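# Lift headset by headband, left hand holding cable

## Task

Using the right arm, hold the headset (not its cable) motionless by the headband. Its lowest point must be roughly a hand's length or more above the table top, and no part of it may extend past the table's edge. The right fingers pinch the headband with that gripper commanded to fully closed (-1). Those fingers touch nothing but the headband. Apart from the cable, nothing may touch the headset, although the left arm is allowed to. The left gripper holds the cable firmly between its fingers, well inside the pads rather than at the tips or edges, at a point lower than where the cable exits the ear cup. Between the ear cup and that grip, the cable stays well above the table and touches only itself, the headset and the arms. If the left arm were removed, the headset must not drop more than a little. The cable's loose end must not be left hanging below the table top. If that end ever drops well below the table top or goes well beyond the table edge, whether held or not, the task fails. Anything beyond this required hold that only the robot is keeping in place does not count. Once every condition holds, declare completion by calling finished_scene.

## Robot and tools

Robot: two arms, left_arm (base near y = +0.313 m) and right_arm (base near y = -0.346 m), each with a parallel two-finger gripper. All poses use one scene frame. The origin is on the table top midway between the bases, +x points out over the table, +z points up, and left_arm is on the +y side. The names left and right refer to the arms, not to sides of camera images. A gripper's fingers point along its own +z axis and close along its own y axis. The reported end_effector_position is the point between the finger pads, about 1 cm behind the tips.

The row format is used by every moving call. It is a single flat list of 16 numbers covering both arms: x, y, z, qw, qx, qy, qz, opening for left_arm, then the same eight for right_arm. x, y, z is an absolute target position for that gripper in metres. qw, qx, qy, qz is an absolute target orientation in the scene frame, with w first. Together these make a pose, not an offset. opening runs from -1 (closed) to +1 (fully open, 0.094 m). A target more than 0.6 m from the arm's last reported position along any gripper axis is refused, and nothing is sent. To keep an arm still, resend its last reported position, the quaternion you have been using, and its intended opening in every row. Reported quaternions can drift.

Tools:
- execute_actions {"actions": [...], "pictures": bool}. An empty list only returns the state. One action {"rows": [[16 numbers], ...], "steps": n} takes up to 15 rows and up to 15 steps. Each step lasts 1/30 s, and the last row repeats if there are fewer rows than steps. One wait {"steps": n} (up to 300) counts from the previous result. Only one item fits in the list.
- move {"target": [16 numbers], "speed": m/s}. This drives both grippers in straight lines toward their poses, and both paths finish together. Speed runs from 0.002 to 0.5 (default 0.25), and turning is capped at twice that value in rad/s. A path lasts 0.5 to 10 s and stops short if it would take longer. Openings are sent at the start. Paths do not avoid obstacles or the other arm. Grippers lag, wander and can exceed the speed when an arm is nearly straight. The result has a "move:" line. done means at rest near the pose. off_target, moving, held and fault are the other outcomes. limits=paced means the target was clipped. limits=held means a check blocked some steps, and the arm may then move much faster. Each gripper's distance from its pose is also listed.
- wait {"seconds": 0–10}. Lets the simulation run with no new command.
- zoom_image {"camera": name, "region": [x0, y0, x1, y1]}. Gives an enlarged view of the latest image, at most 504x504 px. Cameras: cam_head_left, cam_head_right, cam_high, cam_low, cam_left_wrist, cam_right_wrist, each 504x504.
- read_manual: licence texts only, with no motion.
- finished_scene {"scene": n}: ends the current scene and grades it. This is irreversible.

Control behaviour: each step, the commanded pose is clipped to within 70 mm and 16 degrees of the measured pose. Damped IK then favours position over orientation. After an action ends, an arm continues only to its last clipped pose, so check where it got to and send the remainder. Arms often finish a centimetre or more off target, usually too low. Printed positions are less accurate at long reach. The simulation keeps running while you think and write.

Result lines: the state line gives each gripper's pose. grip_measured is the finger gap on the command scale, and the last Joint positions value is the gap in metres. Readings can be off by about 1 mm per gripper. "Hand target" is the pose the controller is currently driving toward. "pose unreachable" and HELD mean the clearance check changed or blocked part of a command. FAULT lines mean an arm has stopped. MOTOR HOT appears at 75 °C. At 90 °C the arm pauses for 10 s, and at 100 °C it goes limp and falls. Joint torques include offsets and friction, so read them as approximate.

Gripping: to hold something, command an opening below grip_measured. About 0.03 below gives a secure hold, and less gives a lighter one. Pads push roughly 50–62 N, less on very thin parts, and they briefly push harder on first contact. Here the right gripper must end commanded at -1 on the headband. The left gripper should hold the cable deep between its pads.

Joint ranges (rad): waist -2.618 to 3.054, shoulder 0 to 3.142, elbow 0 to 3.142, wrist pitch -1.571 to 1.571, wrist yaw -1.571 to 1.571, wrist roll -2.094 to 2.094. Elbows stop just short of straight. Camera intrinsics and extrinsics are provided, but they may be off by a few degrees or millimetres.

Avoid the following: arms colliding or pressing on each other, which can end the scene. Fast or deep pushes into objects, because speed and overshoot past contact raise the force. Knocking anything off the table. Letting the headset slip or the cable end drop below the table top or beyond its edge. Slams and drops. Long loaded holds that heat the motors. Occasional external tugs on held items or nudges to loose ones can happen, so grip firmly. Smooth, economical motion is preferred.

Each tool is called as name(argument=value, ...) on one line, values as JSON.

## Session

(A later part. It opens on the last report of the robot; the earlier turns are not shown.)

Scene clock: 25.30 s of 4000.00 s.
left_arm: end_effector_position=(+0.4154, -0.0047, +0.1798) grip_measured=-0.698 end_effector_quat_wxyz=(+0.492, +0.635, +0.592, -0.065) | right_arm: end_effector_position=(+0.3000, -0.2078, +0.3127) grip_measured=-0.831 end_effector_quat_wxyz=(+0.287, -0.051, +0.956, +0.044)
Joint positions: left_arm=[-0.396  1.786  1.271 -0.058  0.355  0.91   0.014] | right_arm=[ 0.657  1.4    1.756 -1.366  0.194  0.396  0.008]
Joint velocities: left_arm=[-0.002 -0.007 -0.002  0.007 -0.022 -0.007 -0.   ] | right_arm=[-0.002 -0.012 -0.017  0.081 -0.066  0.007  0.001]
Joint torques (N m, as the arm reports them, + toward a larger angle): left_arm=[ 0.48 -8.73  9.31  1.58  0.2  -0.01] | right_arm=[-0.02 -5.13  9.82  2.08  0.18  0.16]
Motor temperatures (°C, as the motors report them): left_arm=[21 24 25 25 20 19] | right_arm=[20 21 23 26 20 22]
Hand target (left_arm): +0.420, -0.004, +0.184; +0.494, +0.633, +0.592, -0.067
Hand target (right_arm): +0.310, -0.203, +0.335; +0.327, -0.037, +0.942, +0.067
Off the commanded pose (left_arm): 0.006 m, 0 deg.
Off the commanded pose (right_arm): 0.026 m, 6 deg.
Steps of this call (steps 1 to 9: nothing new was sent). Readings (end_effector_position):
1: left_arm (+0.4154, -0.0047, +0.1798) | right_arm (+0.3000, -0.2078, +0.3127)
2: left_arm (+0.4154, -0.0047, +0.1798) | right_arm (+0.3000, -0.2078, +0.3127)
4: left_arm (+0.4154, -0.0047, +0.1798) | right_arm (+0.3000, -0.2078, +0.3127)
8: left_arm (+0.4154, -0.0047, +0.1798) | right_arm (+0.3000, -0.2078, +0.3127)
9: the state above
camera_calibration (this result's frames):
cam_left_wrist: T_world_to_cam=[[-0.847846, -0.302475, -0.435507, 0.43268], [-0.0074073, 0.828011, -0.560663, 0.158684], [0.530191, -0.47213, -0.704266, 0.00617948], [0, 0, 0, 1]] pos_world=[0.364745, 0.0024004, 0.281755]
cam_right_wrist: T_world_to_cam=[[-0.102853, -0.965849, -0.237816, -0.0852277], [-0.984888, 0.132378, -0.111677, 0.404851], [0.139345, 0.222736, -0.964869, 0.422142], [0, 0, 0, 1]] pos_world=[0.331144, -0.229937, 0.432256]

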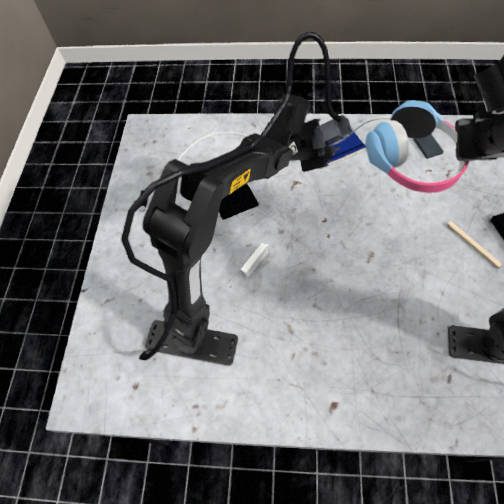

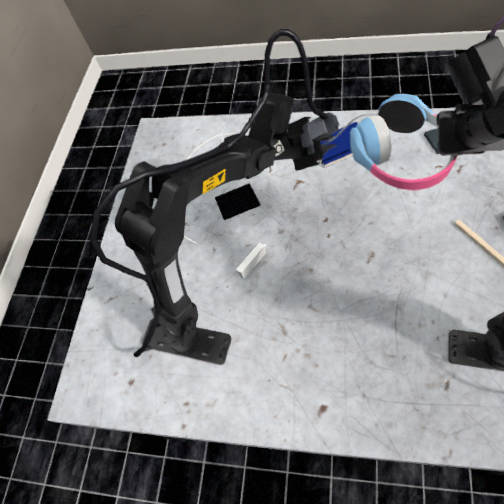

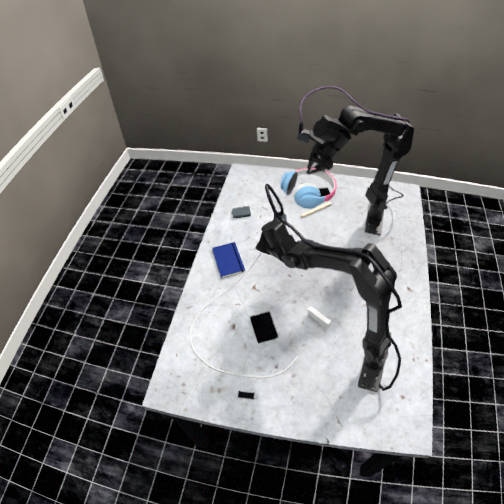

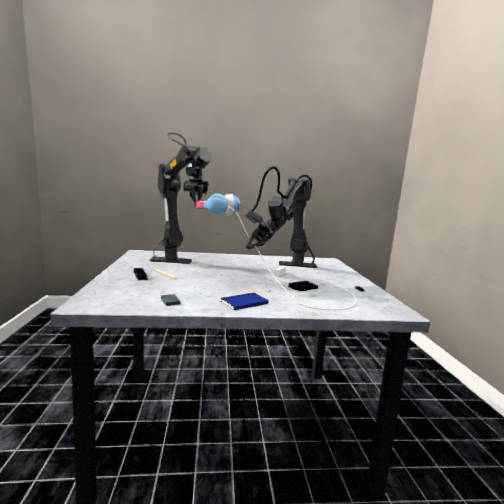

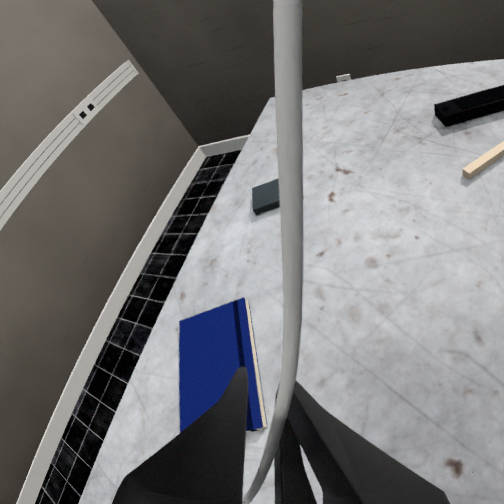

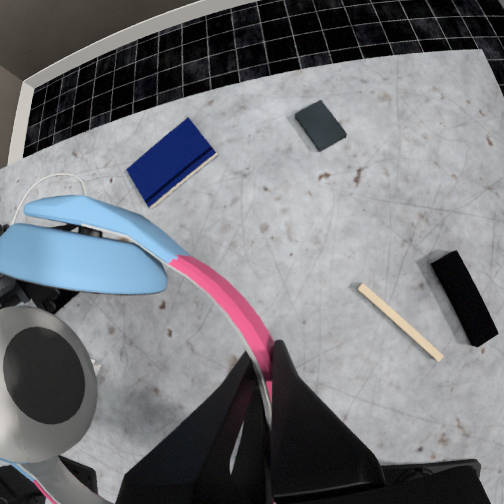

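execute_actions(actions=[{"rows":[[0.417,0.0,0.187,0.494,0.633,0.593,-0.067,-0.7,0.311,-0.202,0.335,0.327,-0.036,0.942,0.067,-1.0],[0.414,0.004,0.19,0.494,0.633,0.593,-0.067,-0.7,0.311,-0.202,0.335,0.327,-0.036,0.942,0.067,-1.0],[0.412,0.007,0.192,0.494,0.633,0.593,-0.067,-0.7,0.311,-0.202,0.335,0.327,-0.036,0.942,0.067,-1.0]],"steps":15}])

zoom_image(camera="cam_low", region=[220, 190, 300, 270])

Scene clock: 27.63 s of 4000.00 s.
left_arm: end_effector_position=(+0.4172, +0.0029, +0.1756) grip_measured=-0.698 end_effector_quat_wxyz=(+0.484, +0.633, +0.601, -0.067) | right_arm: end_effector_position=(+0.3000, -0.2078, +0.3127) grip_measured=-0.831 end_effector_quat_wxyz=(+0.287, -0.051, +0.956, +0.044)
Joint positions: left_arm=[-0.379  1.786  1.271 -0.08   0.362  0.91   0.014] | right_arm=[ 0.657  1.4    1.756 -1.366  0.194  0.396  0.008]
Joint velocities: left_arm=[-0.007  0.007 -0.007 -0.081 -0.022  0.007 -0.001] | right_arm=[-0.002  0.007 -0.012  0.007 -0.066 -0.066 -0.001]
Joint torques (N m, as the arm reports them, + toward a larger angle): left_arm=[  0.22 -12.62   6.96   1.6    0.3    0.06] | right_arm=[-0.01 -5.13  9.81  2.07  0.18  0.17]
Motor temperatures (°C, as the motors report them): left_arm=[21 24 25 25 20 19] | right_arm=[20 21 23 26 20 22]
Hand target (left_arm): +0.413, +0.007, +0.192; +0.494, +0.633, +0.593, -0.067
Hand target (right_arm): +0.310, -0.203, +0.335; +0.327, -0.037, +0.942, +0.067
Off the commanded pose (left_arm): 0.018 m, 1 deg.
Off the commanded pose (right_arm): 0.026 m, 6 deg.
Steps of this call (steps 1 to 55: nothing new was sent; steps 56 to 70: all 15 steps of this action). Readings (end_effector_position):
56: left_arm (+0.4155, -0.0046, +0.1798) | right_arm (+0.3000, -0.2078, +0.3127)
57: left_arm (+0.4155, -0.0040, +0.1793) | right_arm (+0.3000, -0.2078, +0.3127)
59: left_arm (+0.4159, -0.0019, +0.1782) | right_arm (+0.3000, -0.2078, +0.3127)
63: left_arm (+0.4178, +0.0025, +0.1765) | right_arm (+0.3000, -0.2078, +0.3127)
70: the state above
camera_calibration (this result's frames):
cam_left_wrist: T_world_to_cam=[[-0.853742, -0.308233, -0.419664, 0.434357], [-0.0282711, 0.832217, -0.553729, 0.157517], [0.519929, -0.460877, -0.719212, 0.0127345], [0, 0, 0, 1]] pos_world=[0.36866, 0.00866346, 0.278665]
cam_right_wrist: T_world_to_cam=[[-0.102853, -0.965849, -0.237816, -0.0852277], [-0.984888, 0.132378, -0.111677, 0.404851], [0.139345, 0.222736, -0.964869, 0.422142], [0, 0, 0, 1]] pos_world=[0.331144, -0.229937, 0.432256]

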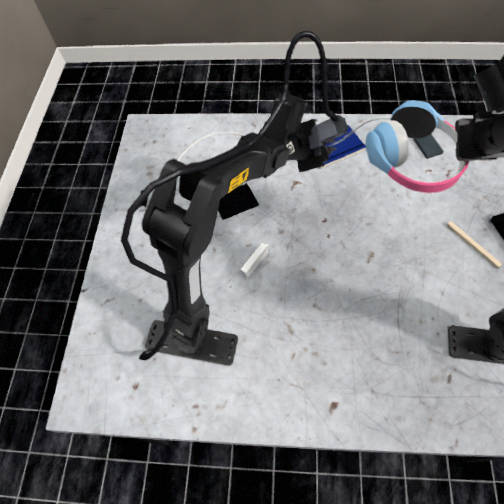

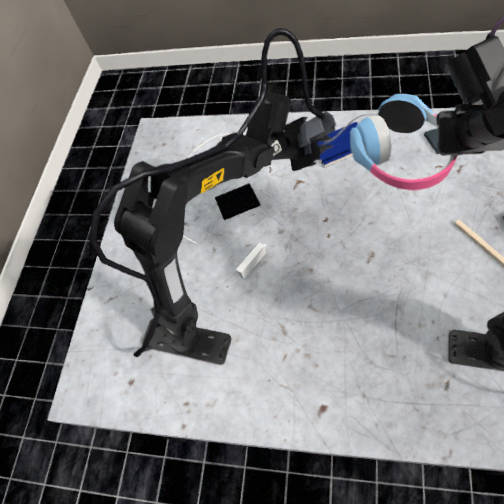

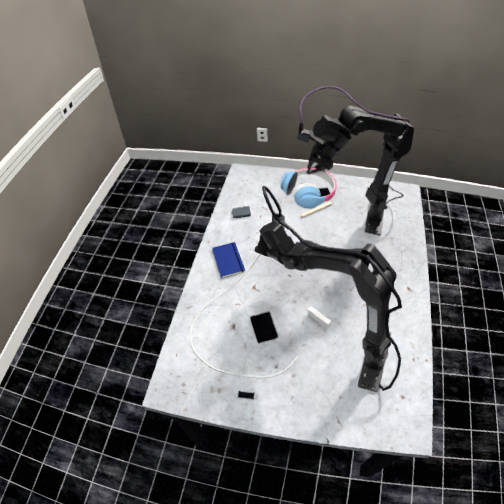

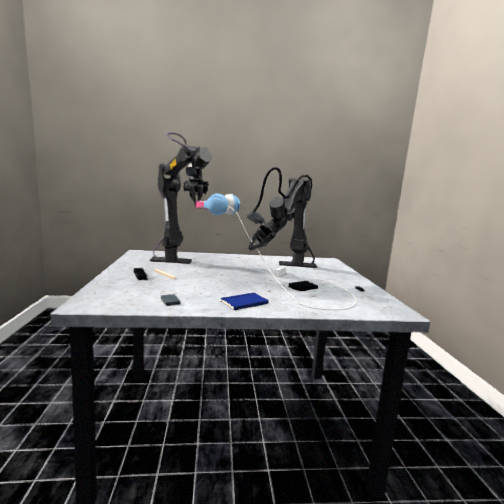

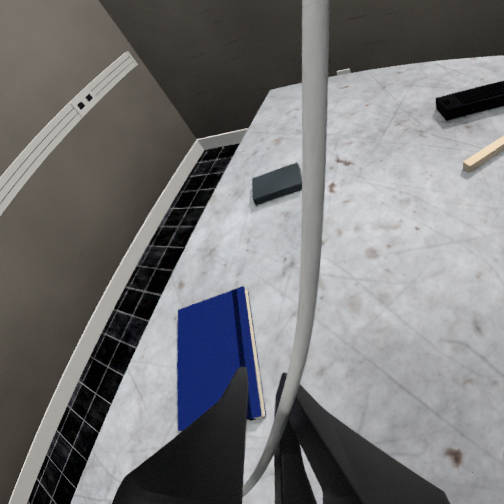

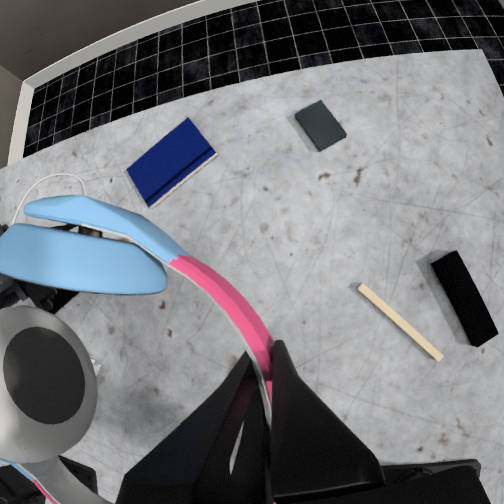

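Region (220, 190, 300, 270) of cam_low's 504x504 image, scaled by 6.300, with more detail than that image has.

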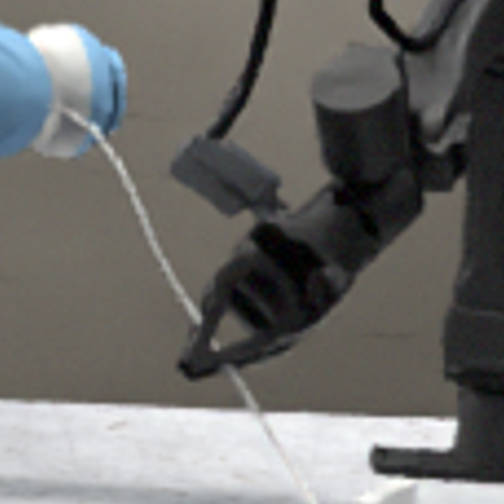

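execute_actions(actions=[{"rows":[[0.417,0.003,0.182,0.488,0.633,0.598,-0.067,-0.8,0.311,-0.202,0.335,0.327,-0.036,0.942,0.067,-1.0],[0.417,0.003,0.182,0.488,0.633,0.598,-0.067,-0.85,0.311,-0.202,0.335,0.327,-0.036,0.942,0.067,-1.0],[0.417,0.003,0.182,0.488,0.633,0.598,-0.067,-0.9,0.311,-0.202,0.335,0.327,-0.036,0.942,0.067,-1.0],[0.417,0.003,0.182,0.488,0.633,0.598,-0.067,-0.95,0.311,-0.202,0.335,0.327,-0.036,0.942,0.067,-1.0],[0.417,0.003,0.182,0.488,0.633,0.598,-0.067,-1.0,0.311,-0.202,0.335,0.327,-0.036,0.942,0.067,-1.0]],"steps":15}])

zoom_image(camera="cam_low", region=[190, 170, 300, 280])

zoom_image(camera="cam_right_wrist", region=[180, 280, 380, 504])

Scene clock: 29.27 s of 4000.00 s.
left_arm: end_effector_position=(+0.4170, +0.0029, +0.1755) grip_measured=-0.972 end_effector_quat_wxyz=(+0.483, +0.633, +0.601, -0.067) | right_arm: end_effector_position=(+0.3000, -0.2078, +0.3127) grip_measured=-0.831 end_effector_quat_wxyz=(+0.287, -0.051, +0.956, +0.044)
Joint positions: left_arm=[-0.379  1.786  1.271 -0.081  0.363  0.91   0.001] | right_arm=[ 0.657  1.4    1.756 -1.366  0.194  0.396  0.008]
Joint velocities: left_arm=[-0.002 -0.002 -0.002  0.037 -0.037  0.022  0.001] | right_arm=[ 0.007 -0.012  0.007  0.007  0.051 -0.007 -0.   ]
Joint torques (N m, as the arm reports them, + toward a larger angle): left_arm=[  0.12 -10.24   7.86   1.69   0.16   0.04] | right_arm=[-0.03 -5.13  9.82  2.07  0.18  0.16]
Motor temperatures (°C, as the motors report them): left_arm=[21 25 25 25 20 19] | right_arm=[20 21 24 26 20 22]
Hand target (left_arm): +0.417, +0.003, +0.182; +0.488, +0.633, +0.598, -0.067
Hand target (right_arm): +0.310, -0.203, +0.335; +0.327, -0.037, +0.942, +0.067
Off the commanded pose (left_arm): 0.006 m, 1 deg.
Off the commanded pose (right_arm): 0.026 m, 6 deg.
Steps of this call (steps 1 to 34: nothing new was sent; steps 35 to 49: all 15 steps of this action). Readings (end_effector_position):
35: left_arm (+0.4170, +0.0029, +0.1755) | right_arm (+0.3000, -0.2078, +0.3127)
36: left_arm (+0.4170, +0.0029, +0.1755) | right_arm (+0.3000, -0.2078, +0.3127)
38: left_arm (+0.4170, +0.0029, +0.1755) | right_arm (+0.3000, -0.2078, +0.3127)
42: left_arm (+0.4170, +0.0029, +0.1755) | right_arm (+0.3000, -0.2078, +0.3127)
49: the state above
camera_calibration (this result's frames):
cam_left_wrist: T_world_to_cam=[[-0.854303, -0.30769, -0.41892, 0.434236], [-0.0282293, 0.832239, -0.553698, 0.157454], [0.519008, -0.4612, -0.71967, 0.0131895], [0, 0, 0, 1]] pos_world=[0.368568, 0.00865317, 0.278584]
cam_right_wrist: T_world_to_cam=[[-0.102853, -0.965849, -0.237816, -0.0852277], [-0.984888, 0.132378, -0.111677, 0.404851], [0.139345, 0.222736, -0.964869, 0.422142], [0, 0, 0, 1]] pos_world=[0.331144, -0.229937, 0.432256]

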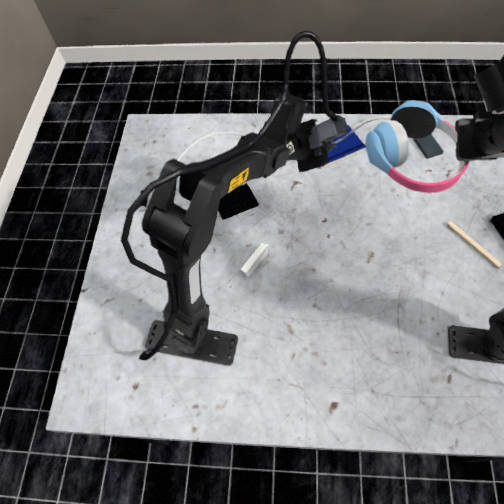

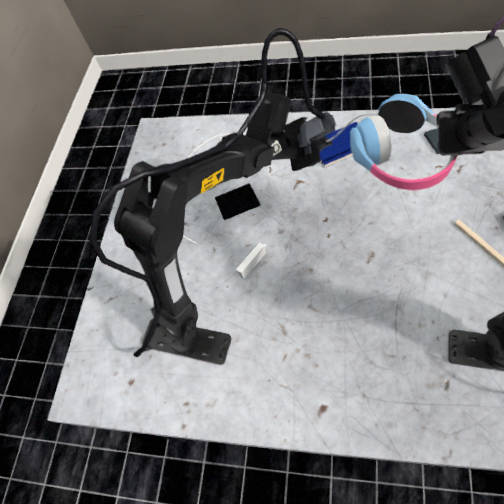

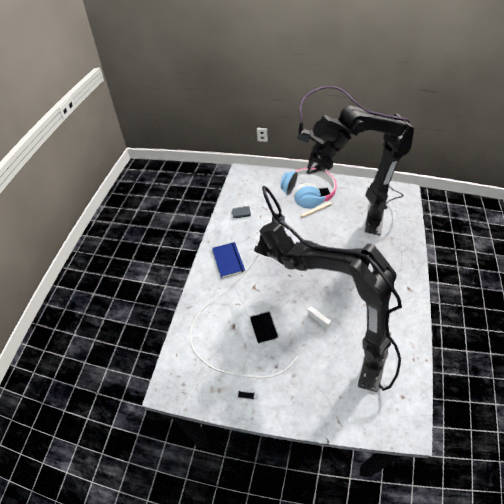

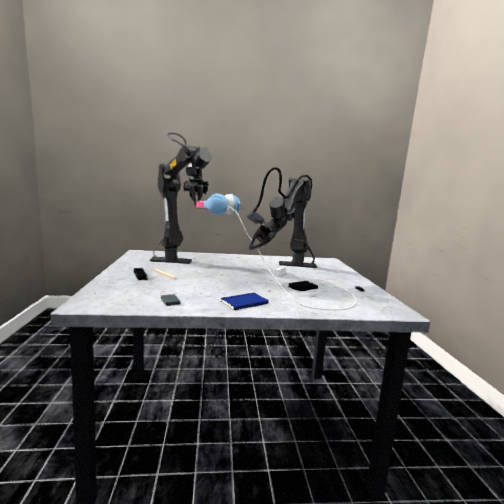

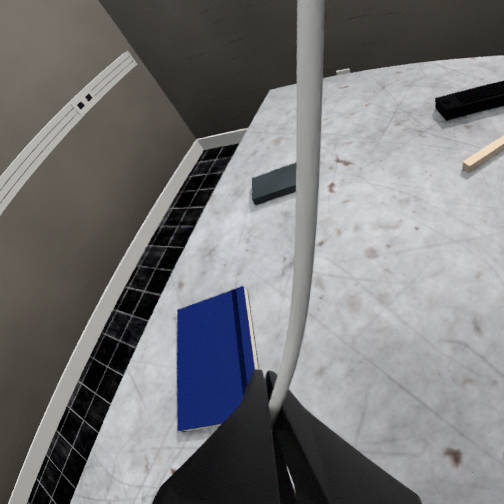

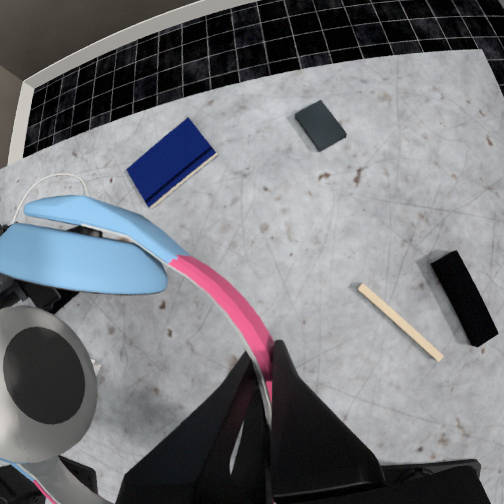

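Region (190, 170, 300, 280) of cam_low's 504x504 image, scaled by 4.582, with more detail than that image has.

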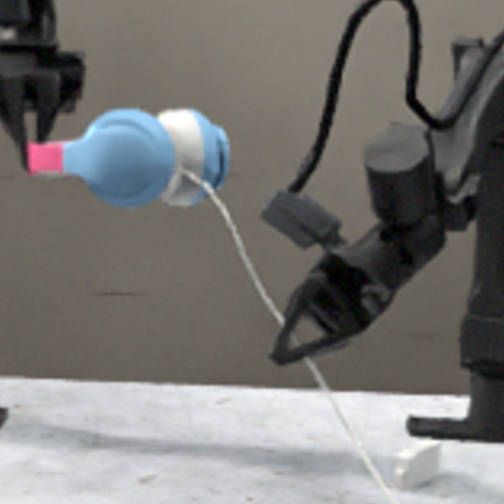

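Region (180, 280, 380, 504) of cam_right_wrist's 504x504 image, scaled by 2.250, with more detail than that image has; it fills the left 450 columns of this view, and the rest is white.

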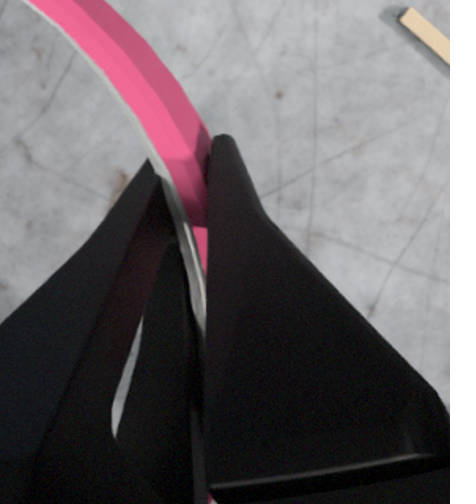

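zoom_image(camera="cam_left_wrist", region=[210, 350, 340, 504])

execute_actions(actions=[], pictures=false)

Region (210, 350, 340, 504) of cam_left_wrist's 504x504 image, scaled by 3.273, with more detail than that image has; it fills the left 425 columns of this view, and the rest is white.

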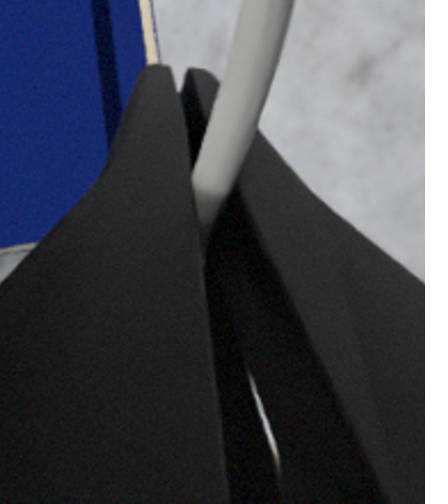

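Scene clock: 30.40 s of 4000.00 s.
left_arm: end_effector_position=(+0.4170, +0.0029, +0.1755) grip_measured=-0.972 end_effector_quat_wxyz=(+0.483, +0.633, +0.601, -0.067) | right_arm: end_effector_position=(+0.3000, -0.2078, +0.3127) grip_measured=-0.831 end_effector_quat_wxyz=(+0.287, -0.051, +0.956, +0.044)
Joint positions: left_arm=[-0.379  1.786  1.271 -0.081  0.363  0.91   0.001] | right_arm=[ 0.657  1.4    1.756 -1.366  0.194  0.396  0.008]
Joint velocities: left_arm=[ 0.002 -0.012 -0.012 -0.037 -0.022  0.022  0.   ] | right_arm=[-0.002 -0.002 -0.002  0.007  0.051 -0.022 -0.001]
Joint torques (N m, as the arm reports them, + toward a larger angle): left_arm=[  0.06 -10.25   7.87   1.66   0.18   0.02] | right_arm=[-0.01 -5.13  9.81  2.08  0.19  0.16]
Motor temperatures (°C, as the motors report them): left_arm=[21 25 25 25 20 19] | right_arm=[20 21 24 26 20 22]
Hand target (left_arm): +0.417, +0.003, +0.182; +0.488, +0.633, +0.598, -0.067
Hand target (right_arm): +0.310, -0.203, +0.335; +0.327, -0.037, +0.942, +0.067
Off the commanded pose (left_arm): 0.006 m, 1 deg.
Off the commanded pose (right_arm): 0.026 m, 6 deg.
Steps of this call (steps 1 to 34: nothing new was sent). Readings (end_effector_position):
1: left_arm (+0.4170, +0.0029, +0.1755) | right_arm (+0.3000, -0.2078, +0.3127)
2: left_arm (+0.4170, +0.0029, +0.1755) | right_arm (+0.3000, -0.2078, +0.3127)
4: left_arm (+0.4170, +0.0029, +0.1755) | right_arm (+0.3000, -0.2078, +0.3127)
8: left_arm (+0.4170, +0.0029, +0.1755) | right_arm (+0.3000, -0.2078, +0.3127)
34: the state above

execute_actions(actions=[{"rows":[[0.417,0.002,0.187,0.488,0.633,0.598,-0.067,-1,0.311,-0.202,0.335,0.327,-0.036,0.942,0.067,-1.0],[0.417,0.001,0.192,0.488,0.633,0.598,-0.067,-1,0.311,-0.202,0.335,0.327,-0.036,0.942,0.067,-1.0],[0.417,0.0,0.197,0.488,0.633,0.598,-0.067,-1,0.311,-0.202,0.335,0.327,-0.036,0.942,0.067,-1.0],[0.417,-0.001,0.202,0.488,0.633,0.598,-0.067,-1,0.311,-0.202,0.335,0.327,-0.036,0.942,0.067,-1.0],[0.417,-0.002,0.207,0.488,0.633,0.598,-0.067,-1.0,0.311,-0.202,0.335,0.327,-0.036,0.942,0.067,-1.0]],"steps":15}])

zoom_image(camera="cam_low", region=[190, 170, 300, 280])

Scene clock: 32.43 s of 4000.00 s.
left_arm: end_effector_position=(+0.4193, +0.0026, +0.1885) grip_measured=-0.972 end_effector_quat_wxyz=(+0.476, +0.634, +0.605, -0.067) | right_arm: end_effector_position=(+0.3001, -0.2080, +0.3127) grip_measured=-0.831 end_effector_quat_wxyz=(+0.287, -0.050, +0.956, +0.043)
Joint positions: left_arm=[-0.379  1.786  1.338 -0.165  0.358  0.91   0.001] | right_arm=[ 0.657  1.4    1.756 -1.366  0.195  0.397  0.008]
Joint velocities: left_arm=[-0.002 -0.007  0.002 -0.037 -0.007  0.007  0.001] | right_arm=[-0.007 -0.002  0.002  0.051 -0.007 -0.037 -0.001]
Joint torques (N m, as the arm reports them, + toward a larger angle): left_arm=[ -0.63 -11.09   9.28   1.65   0.15  -0.02] | right_arm=[-0.02 -5.13  9.82  2.08  0.18  0.15]
Motor temperatures (°C, as the motors report them): left_arm=[21 25 26 25 20 19] | right_arm=[20 21 24 26 20 22]
Hand target (left_arm): +0.417, -0.002, +0.207; +0.488, +0.633, +0.598, -0.067
Hand target (right_arm): +0.310, -0.203, +0.335; +0.327, -0.037, +0.942, +0.067
Off the commanded pose (left_arm): 0.019 m, 2 deg.
Off the commanded pose (right_arm): 0.025 m, 6 deg.
Steps of this call (steps 1 to 46: nothing new was sent; steps 47 to 61: all 15 steps of this action). Readings (end_effector_position):
47: left_arm (+0.4170, +0.0029, +0.1754) | right_arm (+0.3000, -0.2078, +0.3127)
48: left_arm (+0.4167, +0.0031, +0.1751) | right_arm (+0.3000, -0.2078, +0.3127)
50: left_arm (+0.4164, +0.0033, +0.1764) | right_arm (+0.3000, -0.2078, +0.3127)
54: left_arm (+0.4198, +0.0021, +0.1877) | right_arm (+0.3001, -0.2080, +0.3127)
61: the state above
camera_calibration (this result's frames):
cam_left_wrist: T_world_to_cam=[[-0.858374, -0.306906, -0.4111, 0.441725], [-0.0390741, 0.838109, -0.544101, 0.167628], [0.511535, -0.450979, -0.731403, 0.0265843], [0, 0, 0, 1]] pos_world=[0.372116, 0.007066, 0.292244]
cam_right_wrist: T_world_to_cam=[[-0.103635, -0.9659, -0.237271, -0.0853317], [-0.984712, 0.13322, -0.112222, 0.405259], [0.140005, 0.222014, -0.96494, 0.421877], [0, 0, 0, 1]] pos_world=[0.331155, -0.230073, 0.432318]

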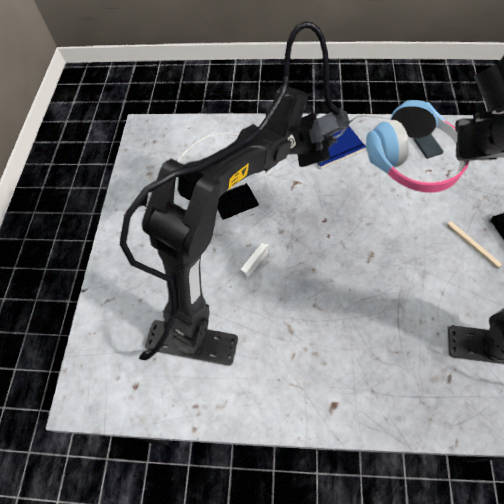

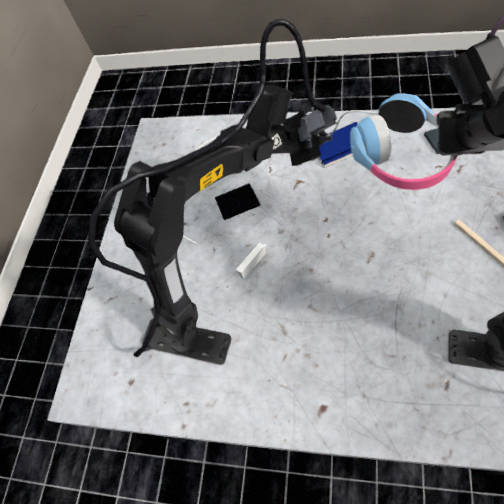

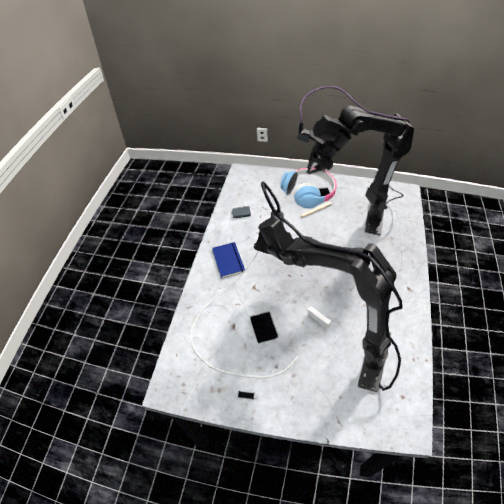

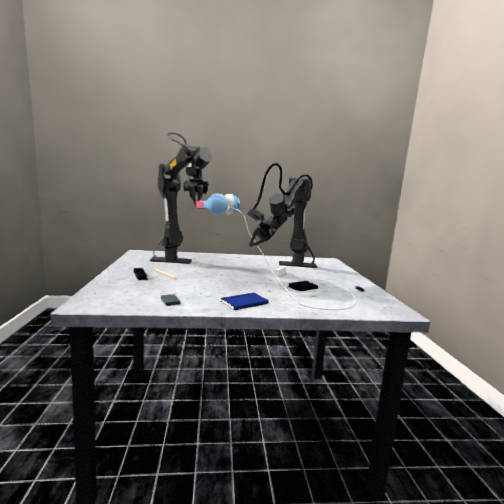

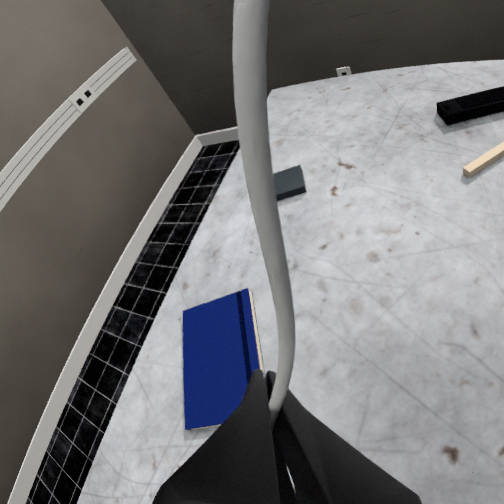

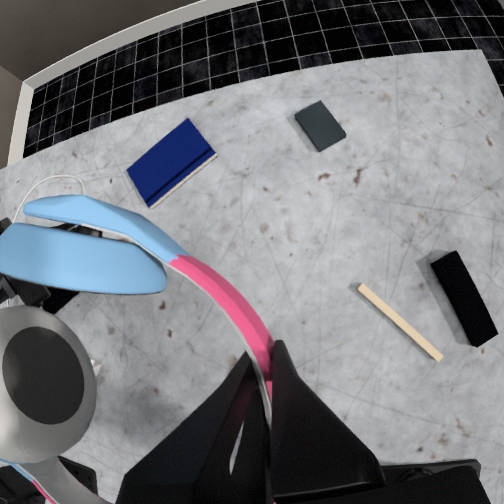

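Region (190, 170, 300, 280) of cam_low's 504x504 image, scaled by 4.582, with more detail than that image has.

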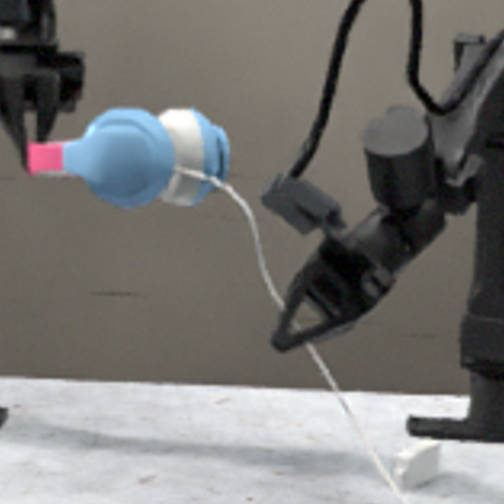

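finished_scene(scene=1)

The scene is finished: the task was done.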